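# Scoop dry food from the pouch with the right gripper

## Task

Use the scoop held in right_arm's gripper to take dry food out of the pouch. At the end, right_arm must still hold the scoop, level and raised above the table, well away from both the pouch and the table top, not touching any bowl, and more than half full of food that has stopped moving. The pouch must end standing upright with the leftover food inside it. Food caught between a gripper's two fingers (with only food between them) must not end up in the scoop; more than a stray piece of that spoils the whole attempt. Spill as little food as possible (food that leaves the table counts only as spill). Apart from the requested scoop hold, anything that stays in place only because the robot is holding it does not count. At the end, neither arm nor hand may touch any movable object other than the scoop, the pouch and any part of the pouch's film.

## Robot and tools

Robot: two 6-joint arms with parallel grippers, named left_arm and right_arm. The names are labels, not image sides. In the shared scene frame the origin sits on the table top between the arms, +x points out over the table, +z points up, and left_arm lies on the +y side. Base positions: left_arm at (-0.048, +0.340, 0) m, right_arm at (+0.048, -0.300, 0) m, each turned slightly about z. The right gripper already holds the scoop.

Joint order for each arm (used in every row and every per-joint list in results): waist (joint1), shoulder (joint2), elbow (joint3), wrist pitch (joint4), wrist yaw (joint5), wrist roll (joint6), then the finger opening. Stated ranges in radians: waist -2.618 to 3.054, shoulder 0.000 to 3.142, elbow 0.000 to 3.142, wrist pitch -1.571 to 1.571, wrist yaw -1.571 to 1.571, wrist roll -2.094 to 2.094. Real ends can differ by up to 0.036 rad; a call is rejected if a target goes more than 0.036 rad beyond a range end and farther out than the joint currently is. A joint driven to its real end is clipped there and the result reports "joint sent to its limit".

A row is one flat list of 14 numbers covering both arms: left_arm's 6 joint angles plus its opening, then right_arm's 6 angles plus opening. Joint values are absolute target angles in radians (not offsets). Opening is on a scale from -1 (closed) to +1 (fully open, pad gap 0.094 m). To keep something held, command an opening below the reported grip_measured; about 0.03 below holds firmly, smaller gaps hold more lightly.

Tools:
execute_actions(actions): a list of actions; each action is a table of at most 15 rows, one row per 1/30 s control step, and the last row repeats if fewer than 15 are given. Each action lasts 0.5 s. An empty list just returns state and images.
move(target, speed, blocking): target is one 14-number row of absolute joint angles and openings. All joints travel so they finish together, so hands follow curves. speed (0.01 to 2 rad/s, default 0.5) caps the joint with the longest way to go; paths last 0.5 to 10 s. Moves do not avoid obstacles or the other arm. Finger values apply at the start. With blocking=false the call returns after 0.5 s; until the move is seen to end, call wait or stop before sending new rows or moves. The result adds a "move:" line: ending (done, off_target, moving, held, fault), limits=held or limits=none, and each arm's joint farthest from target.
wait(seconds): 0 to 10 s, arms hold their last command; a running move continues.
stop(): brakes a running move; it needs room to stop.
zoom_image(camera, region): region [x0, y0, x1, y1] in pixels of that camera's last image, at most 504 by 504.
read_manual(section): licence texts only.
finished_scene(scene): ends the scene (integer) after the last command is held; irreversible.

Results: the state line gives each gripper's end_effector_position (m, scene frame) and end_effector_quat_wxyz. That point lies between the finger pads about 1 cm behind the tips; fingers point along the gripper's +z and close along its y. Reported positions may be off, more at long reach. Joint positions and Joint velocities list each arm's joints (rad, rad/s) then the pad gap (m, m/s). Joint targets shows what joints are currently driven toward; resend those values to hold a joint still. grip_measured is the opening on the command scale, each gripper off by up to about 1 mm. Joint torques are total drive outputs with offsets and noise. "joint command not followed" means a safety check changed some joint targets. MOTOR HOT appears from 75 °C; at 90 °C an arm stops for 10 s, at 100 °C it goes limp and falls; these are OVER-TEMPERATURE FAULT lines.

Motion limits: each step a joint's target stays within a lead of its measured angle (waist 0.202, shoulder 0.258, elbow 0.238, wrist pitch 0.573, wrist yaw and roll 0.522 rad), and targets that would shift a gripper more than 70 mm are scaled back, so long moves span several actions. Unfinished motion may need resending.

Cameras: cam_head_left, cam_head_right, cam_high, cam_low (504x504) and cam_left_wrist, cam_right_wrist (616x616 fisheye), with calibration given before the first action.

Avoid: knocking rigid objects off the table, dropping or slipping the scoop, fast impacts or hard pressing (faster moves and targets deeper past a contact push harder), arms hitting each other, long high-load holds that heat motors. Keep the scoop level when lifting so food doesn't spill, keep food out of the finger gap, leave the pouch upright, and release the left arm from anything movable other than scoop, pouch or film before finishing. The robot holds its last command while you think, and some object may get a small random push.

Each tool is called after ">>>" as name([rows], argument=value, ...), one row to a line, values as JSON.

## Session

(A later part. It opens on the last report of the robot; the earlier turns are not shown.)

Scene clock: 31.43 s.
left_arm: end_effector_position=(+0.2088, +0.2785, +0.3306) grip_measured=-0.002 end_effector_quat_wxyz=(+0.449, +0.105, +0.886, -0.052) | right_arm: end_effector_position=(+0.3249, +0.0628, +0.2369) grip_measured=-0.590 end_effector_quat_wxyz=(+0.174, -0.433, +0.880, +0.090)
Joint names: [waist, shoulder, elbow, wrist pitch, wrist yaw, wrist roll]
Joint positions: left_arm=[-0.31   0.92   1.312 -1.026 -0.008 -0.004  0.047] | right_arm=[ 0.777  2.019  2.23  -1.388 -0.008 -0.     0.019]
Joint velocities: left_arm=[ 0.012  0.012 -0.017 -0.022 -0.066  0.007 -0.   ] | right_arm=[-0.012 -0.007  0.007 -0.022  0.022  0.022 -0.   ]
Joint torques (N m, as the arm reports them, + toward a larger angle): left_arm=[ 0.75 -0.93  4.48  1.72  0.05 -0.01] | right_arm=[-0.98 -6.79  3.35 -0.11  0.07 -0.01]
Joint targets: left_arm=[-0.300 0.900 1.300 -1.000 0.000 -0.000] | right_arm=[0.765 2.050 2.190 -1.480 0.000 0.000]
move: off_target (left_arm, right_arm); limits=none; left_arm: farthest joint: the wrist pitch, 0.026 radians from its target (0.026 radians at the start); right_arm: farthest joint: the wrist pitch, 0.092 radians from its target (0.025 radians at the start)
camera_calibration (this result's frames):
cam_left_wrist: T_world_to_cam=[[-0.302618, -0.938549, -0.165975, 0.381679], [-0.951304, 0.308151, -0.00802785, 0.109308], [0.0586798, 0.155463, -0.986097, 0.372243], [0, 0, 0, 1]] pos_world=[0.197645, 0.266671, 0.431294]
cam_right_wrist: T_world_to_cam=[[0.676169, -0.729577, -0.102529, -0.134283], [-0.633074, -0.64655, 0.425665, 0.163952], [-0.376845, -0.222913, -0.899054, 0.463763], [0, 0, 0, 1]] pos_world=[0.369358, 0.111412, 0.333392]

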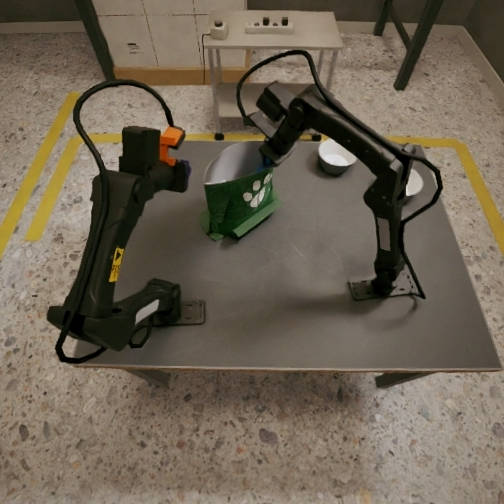

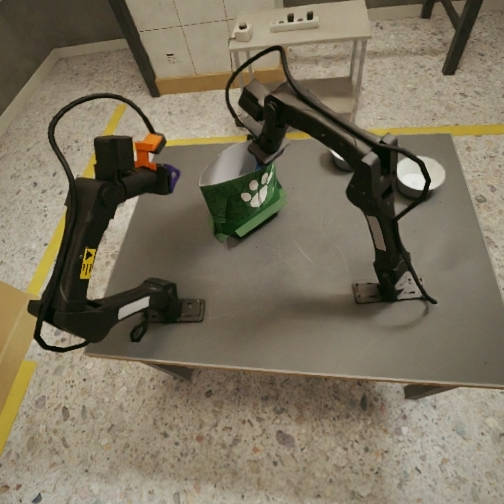

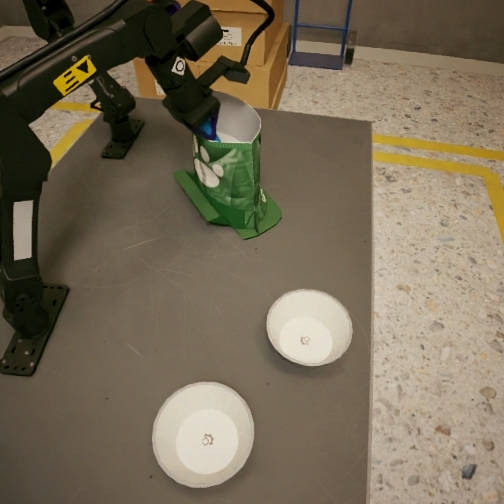

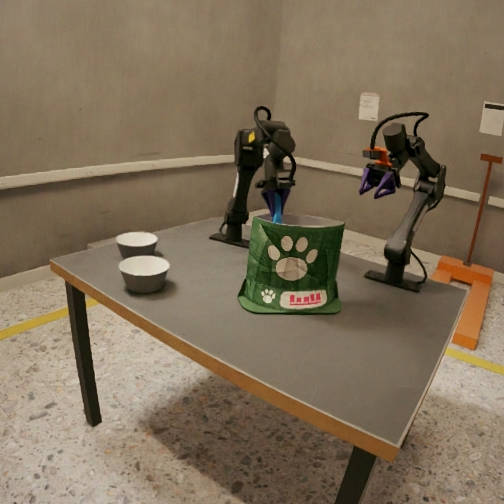

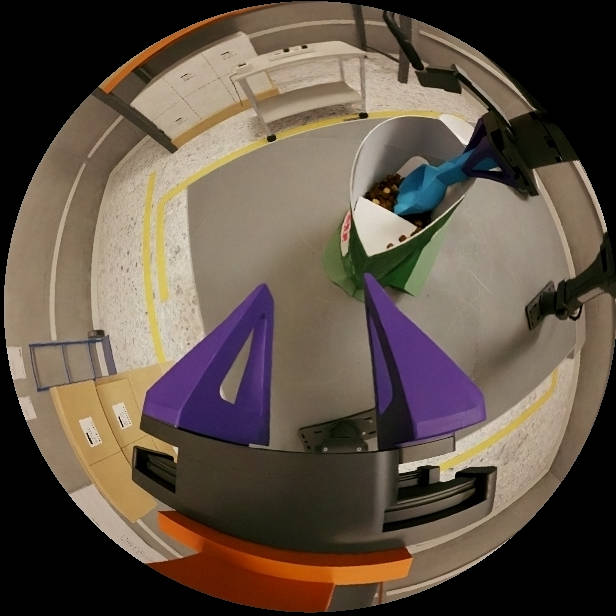

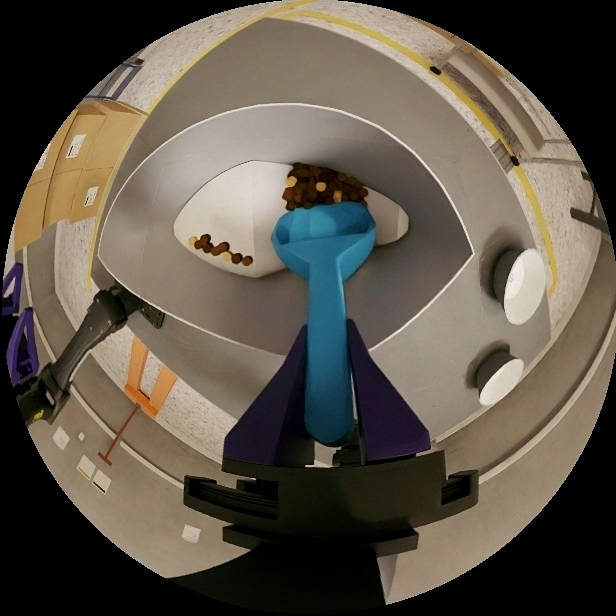

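>>> move(target=[-0.3,0.9,1.3,-1.0,0,0,0,0.78,1.617,1.42,-0.77,0,0,-0.64], speed=0.25)

>>> move(target=[-0.3,0.9,1.3,-1.0,0,0,0,0.78,1.23,0.91,-0.4,0,0,-0.64], speed=0.2)

Scene clock: 35.73 s.
left_arm: end_effector_position=(+0.2088, +0.2785, +0.3306) grip_measured=-0.002 end_effector_quat_wxyz=(+0.449, +0.105, +0.886, -0.052) | right_arm: end_effector_position=(+0.3173, +0.0544, +0.2213) grip_measured=-0.590 end_effector_quat_wxyz=(+0.315, -0.415, +0.838, +0.161)
Joint names: [waist, shoulder, elbow, wrist pitch, wrist yaw, wrist roll]
Joint positions: left_arm=[-0.31   0.92   1.312 -1.026 -0.008 -0.004  0.047] | right_arm=[ 0.777  1.609  1.469 -0.707 -0.013 -0.     0.019]
Joint velocities: left_arm=[ 0.012 -0.002  0.007  0.037  0.007 -0.007 -0.001] | right_arm=[ 0.022 -0.017  0.002  0.037  0.007 -0.051 -0.   ]
Joint torques (N m, as the arm reports them, + toward a larger angle): left_arm=[ 0.7  -0.94  4.46  1.75  0.09 -0.02] | right_arm=[ 0.07 -5.86  3.76  0.77  0.09 -0.02]
Joint targets: left_arm=[-0.300 0.900 1.300 -1.000 0.000 0.000] | right_arm=[0.780 1.617 1.420 -0.770 -0.000 -0.000]
move: off_target (left_arm, right_arm); limits=none; left_arm: farthest joint: the wrist pitch, 0.026 radians from its target (0.026 radians at the start); right_arm: farthest joint: the wrist pitch, 0.063 radians from its target (0.618 radians at the start)
camera_calibration (this result's frames):
cam_left_wrist: T_world_to_cam=[[-0.302618, -0.938549, -0.165975, 0.381679], [-0.951304, 0.308151, -0.00802785, 0.109308], [0.0586798, 0.155463, -0.986097, 0.372243], [0, 0, 0, 1]] pos_world=[0.197645, 0.266671, 0.431294]
cam_right_wrist: T_world_to_cam=[[0.703721, -0.693605, -0.153913, -0.13618], [-0.685037, -0.719861, 0.11191, 0.250311], [-0.188417, 0.0266828, -0.981727, 0.390015], [0, 0, 0, 1]] pos_world=[0.340791, 0.0753275, 0.333916]

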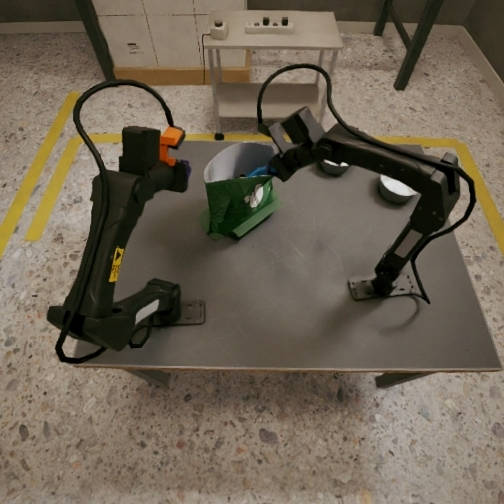

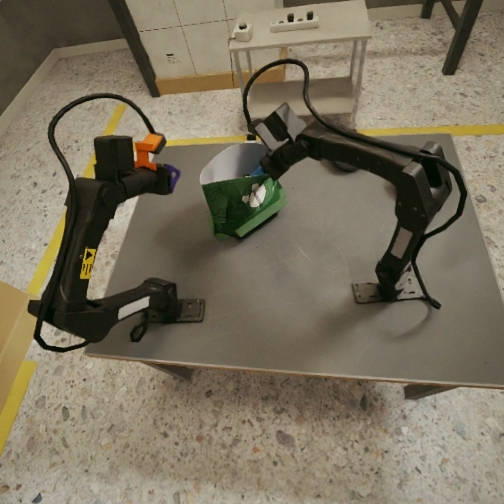

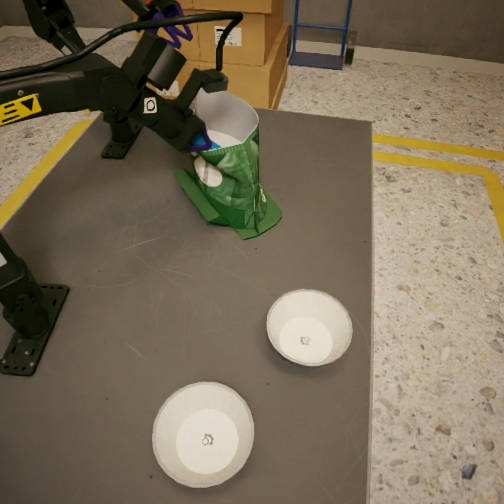

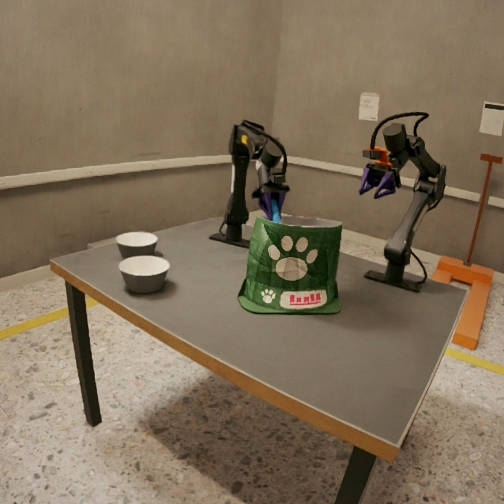

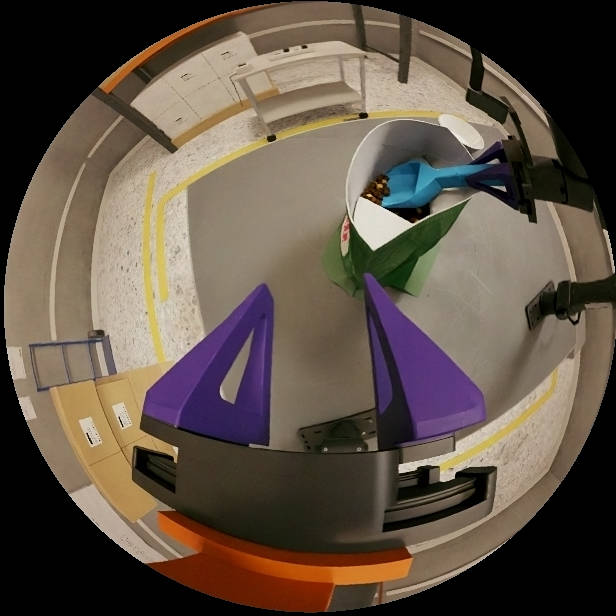

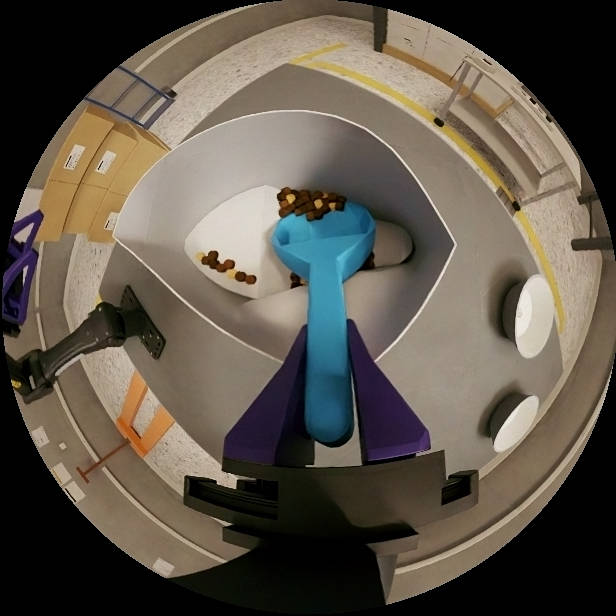

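Scene clock: 38.97 s.
left_arm: end_effector_position=(+0.2088, +0.2785, +0.3306) grip_measured=-0.002 end_effector_quat_wxyz=(+0.449, +0.105, +0.886, -0.052) | right_arm: end_effector_position=(+0.2780, +0.0078, +0.2058) grip_measured=-0.590 end_effector_quat_wxyz=(+0.396, -0.400, +0.800, +0.208)
Joint names: [waist, shoulder, elbow, wrist pitch, wrist yaw, wrist roll]
Joint positions: left_arm=[-0.31   0.92   1.312 -1.026 -0.008 -0.004  0.047] | right_arm=[ 0.777  1.238  0.945 -0.35  -0.028 -0.     0.019]
Joint velocities: left_arm=[-0.002 -0.002 -0.002 -0.007 -0.022  0.037  0.001] | right_arm=[-0.017 -0.017 -0.007  0.066 -0.022 -0.022 -0.001]
Joint torques (N m, as the arm reports them, + toward a larger angle): left_arm=[ 0.6  -0.92  4.4   1.75  0.07 -0.04] | right_arm=[ 0.09 -4.07  5.23  1.17  0.25 -0.02]
Joint targets: left_arm=[-0.300 0.900 1.300 -1.000 -0.000 -0.000] | right_arm=[0.780 1.230 0.910 -0.400 -0.000 0.000]
move: off_target (left_arm, right_arm); limits=none; left_arm: farthest joint: the wrist pitch, 0.026 radians from its target (0.026 radians at the start); right_arm: farthest joint: the wrist pitch, 0.050 radians from its target (0.307 radians at the start)
camera_calibration (this result's frames):
cam_left_wrist: T_world_to_cam=[[-0.302618, -0.938549, -0.165975, 0.381679], [-0.951304, 0.308151, -0.00802785, 0.109308], [0.0586798, 0.155463, -0.986097, 0.372243], [0, 0, 0, 1]] pos_world=[0.197645, 0.266671, 0.431294]
cam_right_wrist: T_world_to_cam=[[0.730949, -0.657261, -0.183636, -0.144965], [-0.678345, -0.729179, -0.0902548, 0.231338], [-0.0745822, 0.19054, -0.978842, 0.335082], [0, 0, 0, 1]] pos_world=[0.28788, 0.00956008, 0.322251]

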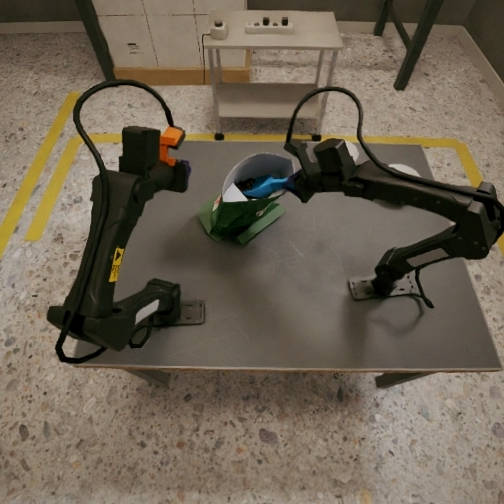

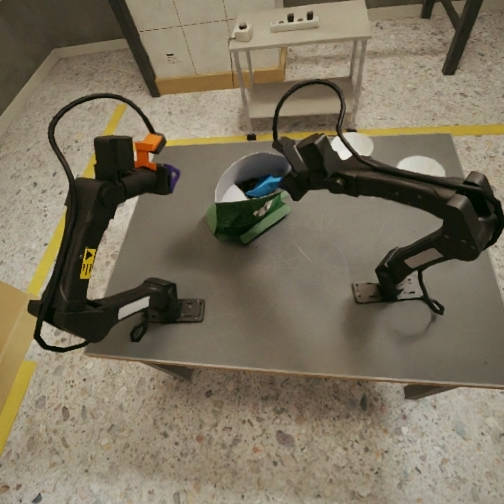

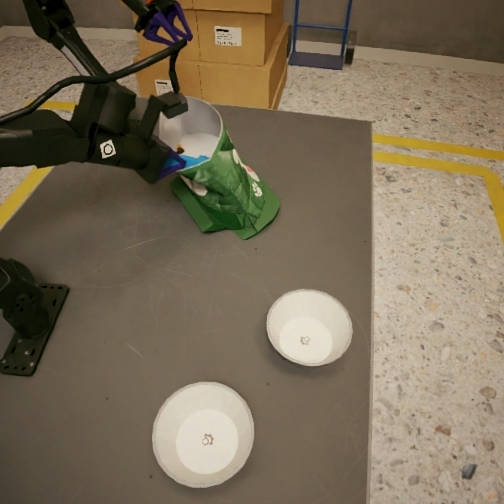

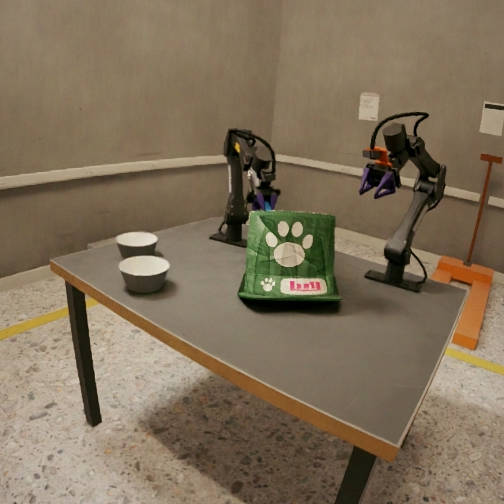

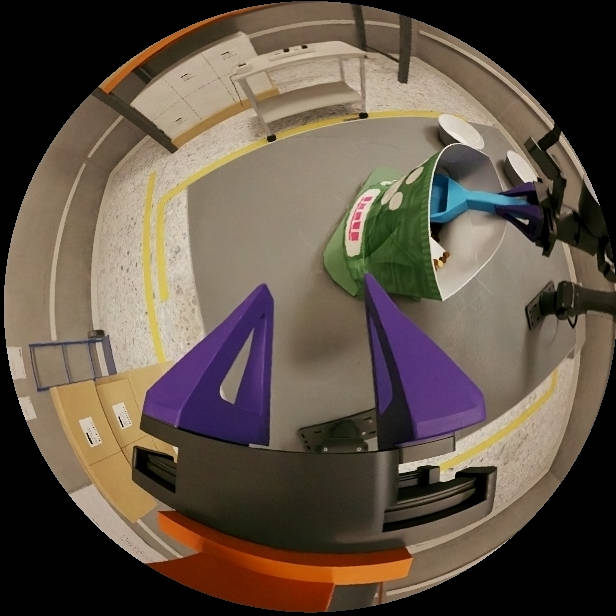

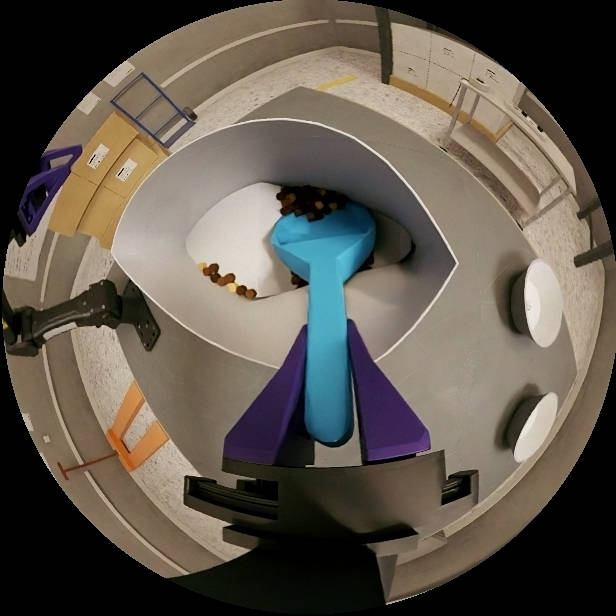

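>>> move(target=[-0.3,0.9,1.3,-1.0,0,0,0,0.78,0.77,0.26,0.07,0,0,-0.64], speed=0.2)

Scene clock: 43.47 s.
left_arm: end_effector_position=(+0.2088, +0.2785, +0.3306) grip_measured=-0.002 end_effector_quat_wxyz=(+0.449, +0.105, +0.886, -0.052) | right_arm: end_effector_position=(+0.2339, -0.0490, +0.1635) grip_measured=-0.590 end_effector_quat_wxyz=(+0.516, -0.367, +0.727, +0.266)
Joint names: [waist, shoulder, elbow, wrist pitch, wrist yaw, wrist roll]
Joint positions: left_arm=[-0.31   0.92   1.312 -1.026 -0.008 -0.004  0.047] | right_arm=[ 0.777  0.782  0.301  0.149 -0.029 -0.     0.019]
Joint velocities: left_arm=[ 0.027  0.002 -0.007  0.037  0.139 -0.022 -0.   ] | right_arm=[-0.007 -0.007  0.022 -0.095  0.007 -0.007 -0.001]
Joint torques (N m, as the arm reports them, + toward a larger angle): left_arm=[ 0.66 -0.88  4.36  1.77  0.08 -0.03] | right_arm=[ 0.12 -1.2   4.79  1.06  0.26 -0.01]
Joint targets: left_arm=[-0.300 0.900 1.300 -1.000 -0.000 -0.000] | right_arm=[0.780 0.770 0.260 0.070 0.000 0.000]
move: off_target (left_arm, right_arm); limits=none; left_arm: farthest joint: the wrist pitch, 0.026 radians from its target (0.026 radians at the start); right_arm: farthest joint: the wrist pitch, 0.079 radians from its target (0.420 radians at the start)
camera_calibration (this result's frames):
cam_left_wrist: T_world_to_cam=[[-0.302618, -0.938549, -0.165975, 0.381679], [-0.951304, 0.308151, -0.00802785, 0.109308], [0.0586798, 0.155463, -0.986097, 0.372243], [0, 0, 0, 1]] pos_world=[0.197645, 0.266671, 0.431294]
cam_right_wrist: T_world_to_cam=[[0.768033, -0.609118, -0.197738, -0.161828], [-0.631814, -0.67028, -0.389276, 0.197166], [0.104575, 0.423911, -0.899646, 0.257823], [0, 0, 0, 1]] pos_world=[0.221899, -0.0757099, 0.276702]

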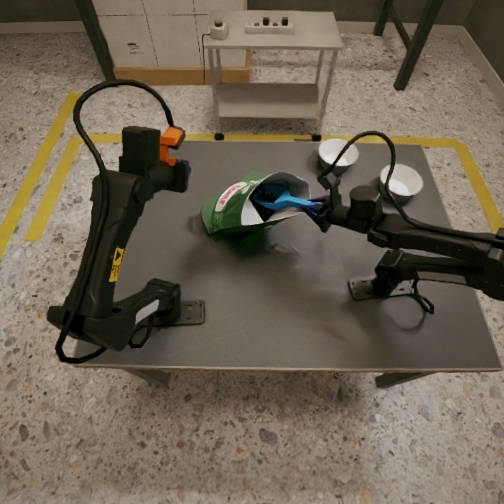

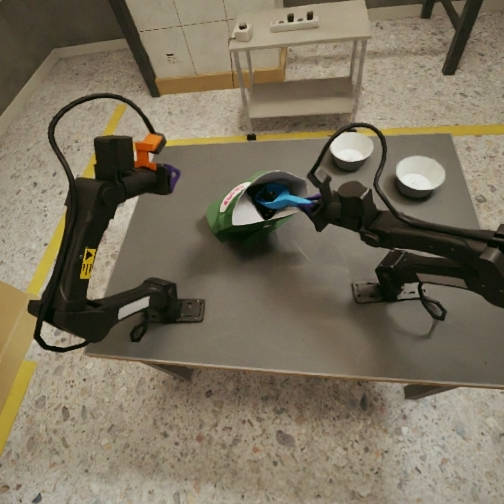

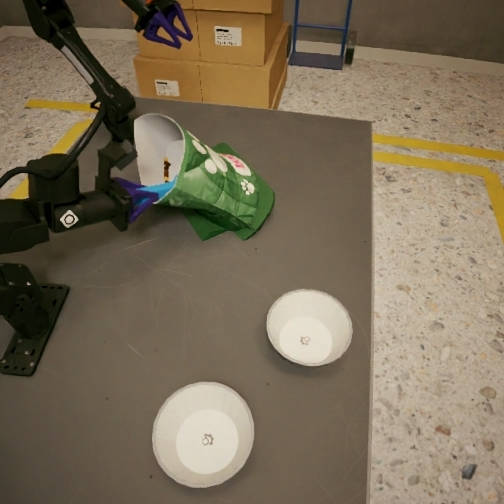

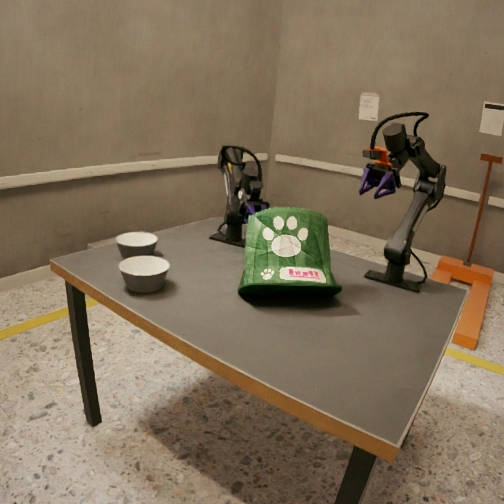

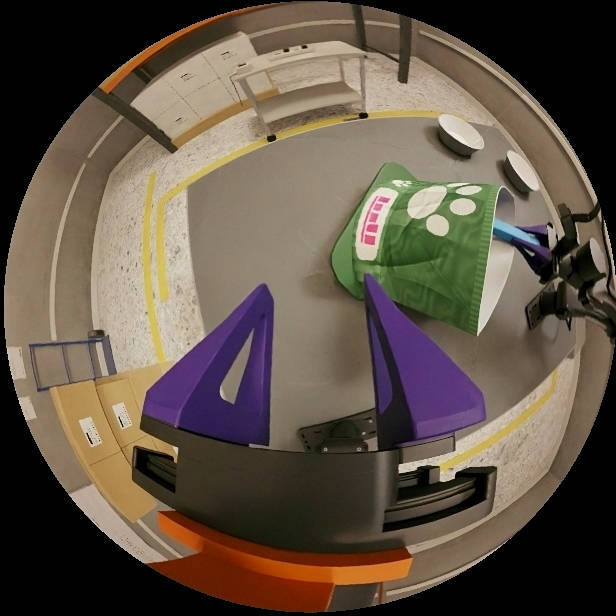

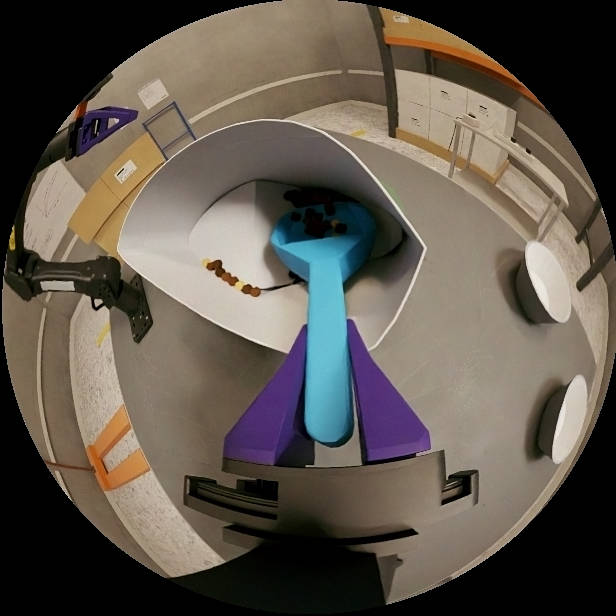

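>>> move(target=[-0.845,0.63,0.25,0.02,0,0.75,0.6,0.78,0.77,0.26,0.07,0,0,-0.64], speed=0.6)

>>> move(target=[-0.845,1.2,0.4,0.44,0,0.75,0.6,0.78,0.77,0.26,0.07,0,0,-0.64], speed=0.3)

Scene clock: 46.90 s.
left_arm: end_effector_position=(+0.1795, +0.1459, +0.1895) grip_measured=+0.597 end_effector_quat_wxyz=(+0.616, +0.520, +0.590, +0.028) | right_arm: end_effector_position=(+0.2386, -0.0514, +0.1661) grip_measured=-0.590 end_effector_quat_wxyz=(+0.525, -0.358, +0.728, +0.258)
Joint names: [waist, shoulder, elbow, wrist pitch, wrist yaw, wrist roll]
Joint positions: left_arm=[-0.82   0.63   0.289  0.099 -0.074  0.749  0.075] | right_arm=[ 0.777  0.782  0.301  0.16  -0.    -0.     0.019]
Joint velocities: left_arm=[-0.007  0.007 -0.007  0.022  0.037 -0.051 -0.   ] | right_arm=[-0.002 -0.022  0.012  0.022  0.051 -0.081 -0.001]
Joint torques (N m, as the arm reports them, + toward a larger angle): left_arm=[-1.8   0.84  3.83  1.08  0.65 -0.03] | right_arm=[ 0.08 -1.24  4.81  0.94 -0.02 -0.01]
Joint targets: left_arm=[-0.845 0.630 0.250 0.020 -0.000 0.750] | right_arm=[0.780 0.770 0.260 0.070 0.000 0.000]
move: off_target (left_arm, right_arm); limits=none; left_arm: farthest joint: the wrist pitch, 0.079 radians from its target (1.046 radians at the start); right_arm: farthest joint: the wrist pitch, 0.090 radians from its target (0.079 radians at the start)
camera_calibration (this result's frames):
cam_left_wrist: T_world_to_cam=[[-0.48926, -0.356409, -0.795988, 0.292926], [-0.379044, 0.908878, -0.173974, -0.0378019], [0.785462, 0.216596, -0.579772, 0.039045], [0, 0, 0, 1]] pos_world=[0.0983199, 0.130302, 0.249226]
cam_right_wrist: T_world_to_cam=[[0.753757, -0.629419, -0.188894, -0.165475], [-0.644388, -0.651543, -0.40032, 0.205311], [0.128896, 0.423465, -0.896696, 0.254357], [0, 0, 0, 1]] pos_world=[0.224242, -0.0780957, 0.279013]

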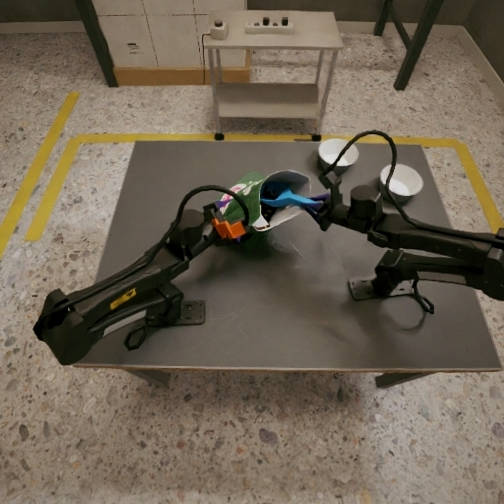

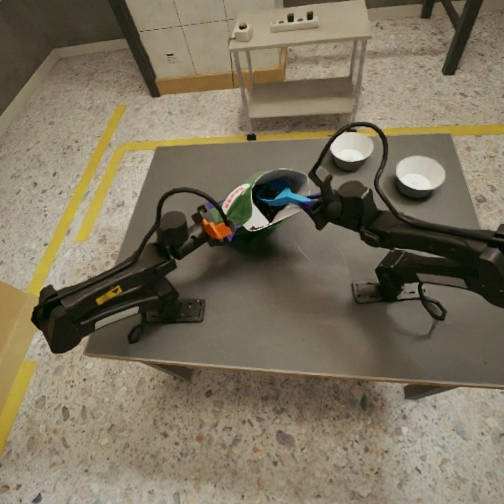

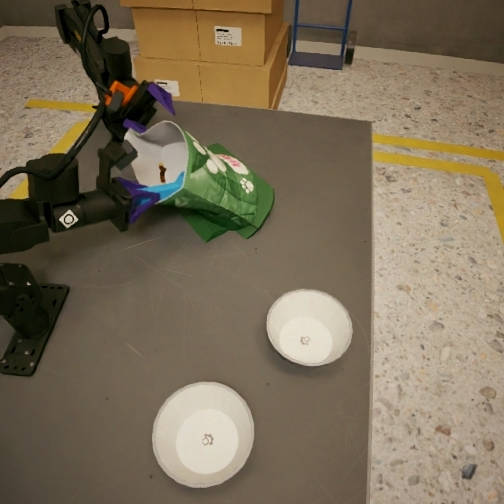

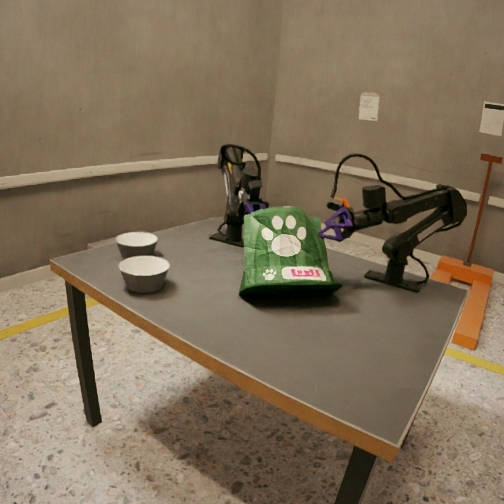

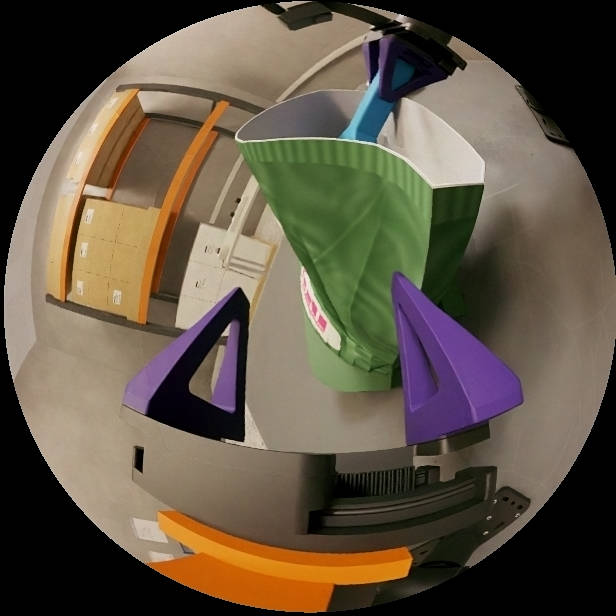

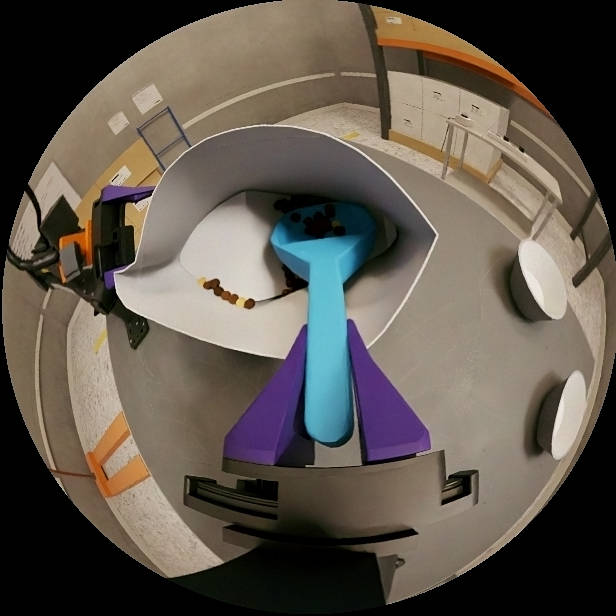

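Scene clock: 49.20 s.
left_arm: end_effector_position=(+0.2299, +0.0877, +0.1789) grip_measured=+0.597 end_effector_quat_wxyz=(+0.622, +0.528, +0.578, +0.013) | right_arm: end_effector_position=(+0.2395, -0.0529, +0.1641) grip_measured=-0.590 end_effector_quat_wxyz=(+0.524, -0.356, +0.731, +0.253)
Joint names: [waist, shoulder, elbow, wrist pitch, wrist yaw, wrist roll]
Joint positions: left_arm=[-0.823  1.159  0.397  0.534 -0.036  0.752  0.075] | right_arm=[ 0.777  0.782  0.301  0.151  0.009 -0.     0.019]
Joint velocities: left_arm=[-0.022 -0.017  0.007 -0.037  0.022 -0.007 -0.   ] | right_arm=[-0.012 -0.002 -0.002  0.007  0.007 -0.037  0.   ]
Joint torques (N m, as the arm reports them, + toward a larger angle): left_arm=[-1.49  0.84  6.25  0.96  0.33 -0.07] | right_arm=[ 0.11 -1.25  4.78  1.03 -0.11 -0.01]
Joint targets: left_arm=[-0.845 1.200 0.400 0.440 0.000 0.750] | right_arm=[0.780 0.770 0.260 0.070 -0.000 0.000]
move: off_target (left_arm, right_arm); limits=none; left_arm: farthest joint: the wrist pitch, 0.094 radians from its target (0.341 radians at the start); right_arm: farthest joint: the wrist pitch, 0.081 radians from its target (0.090 radians at the start)
camera_calibration (this result's frames):
cam_left_wrist: T_world_to_cam=[[-0.4989, -0.347443, -0.793966, 0.289405], [-0.340644, 0.921003, -0.188986, 0.0251948], [0.796907, 0.176175, -0.577843, 0.00648906], [0, 0, 0, 1]] pos_world=[0.147795, 0.076204, 0.238289]
cam_right_wrist: T_world_to_cam=[[0.747735, -0.637511, -0.185664, -0.166991], [-0.651146, -0.649268, -0.393015, 0.204629], [0.130005, 0.414765, -0.900593, 0.253036], [0, 0, 0, 1]] pos_world=[0.225212, -0.0785504, 0.2773]

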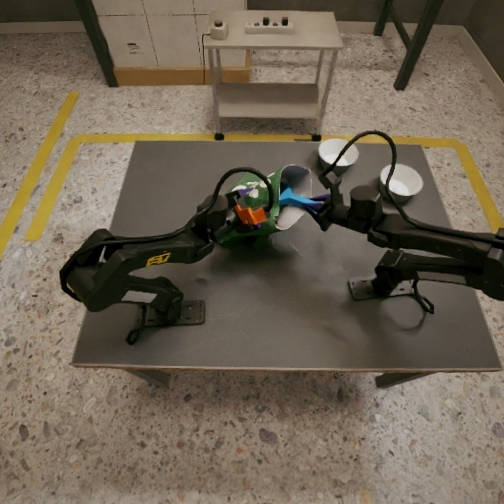

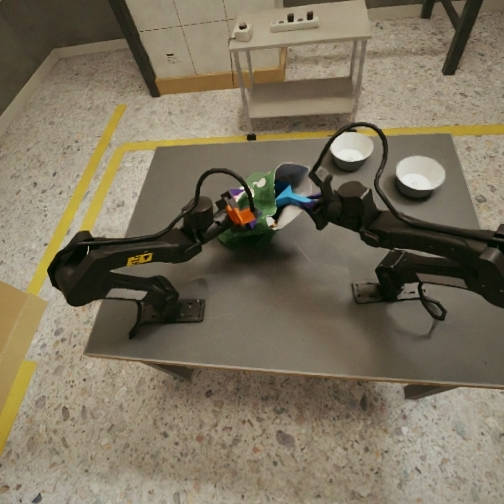

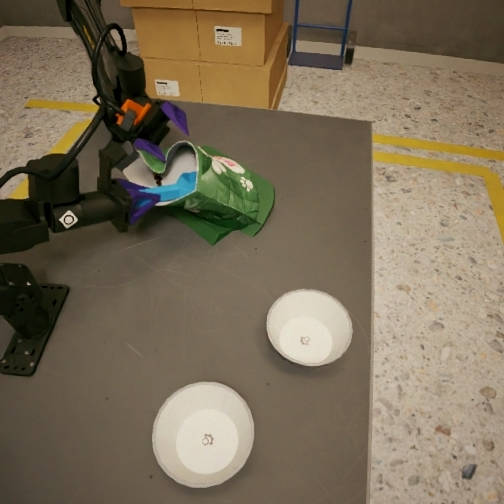

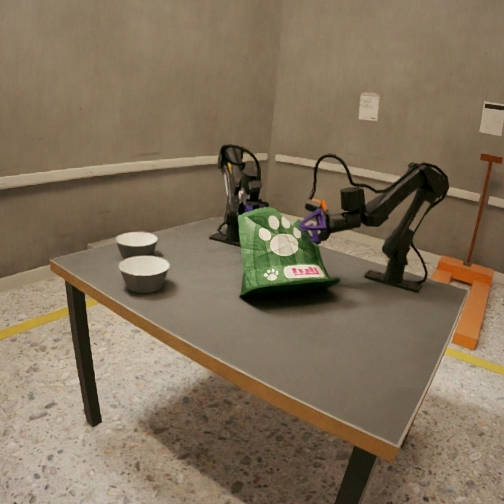

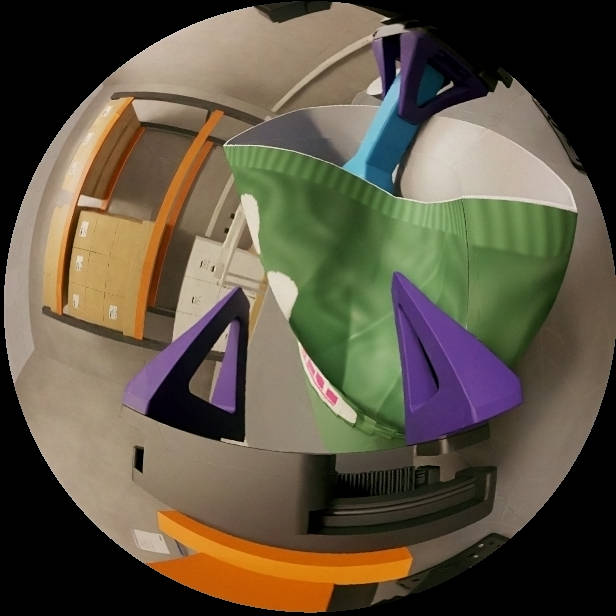

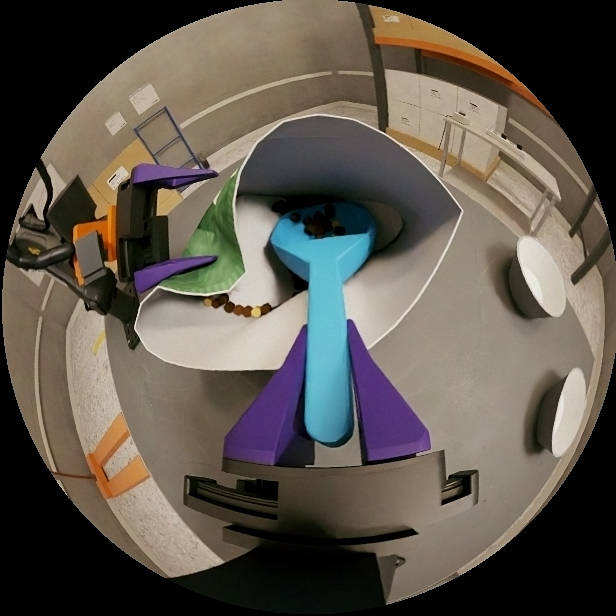

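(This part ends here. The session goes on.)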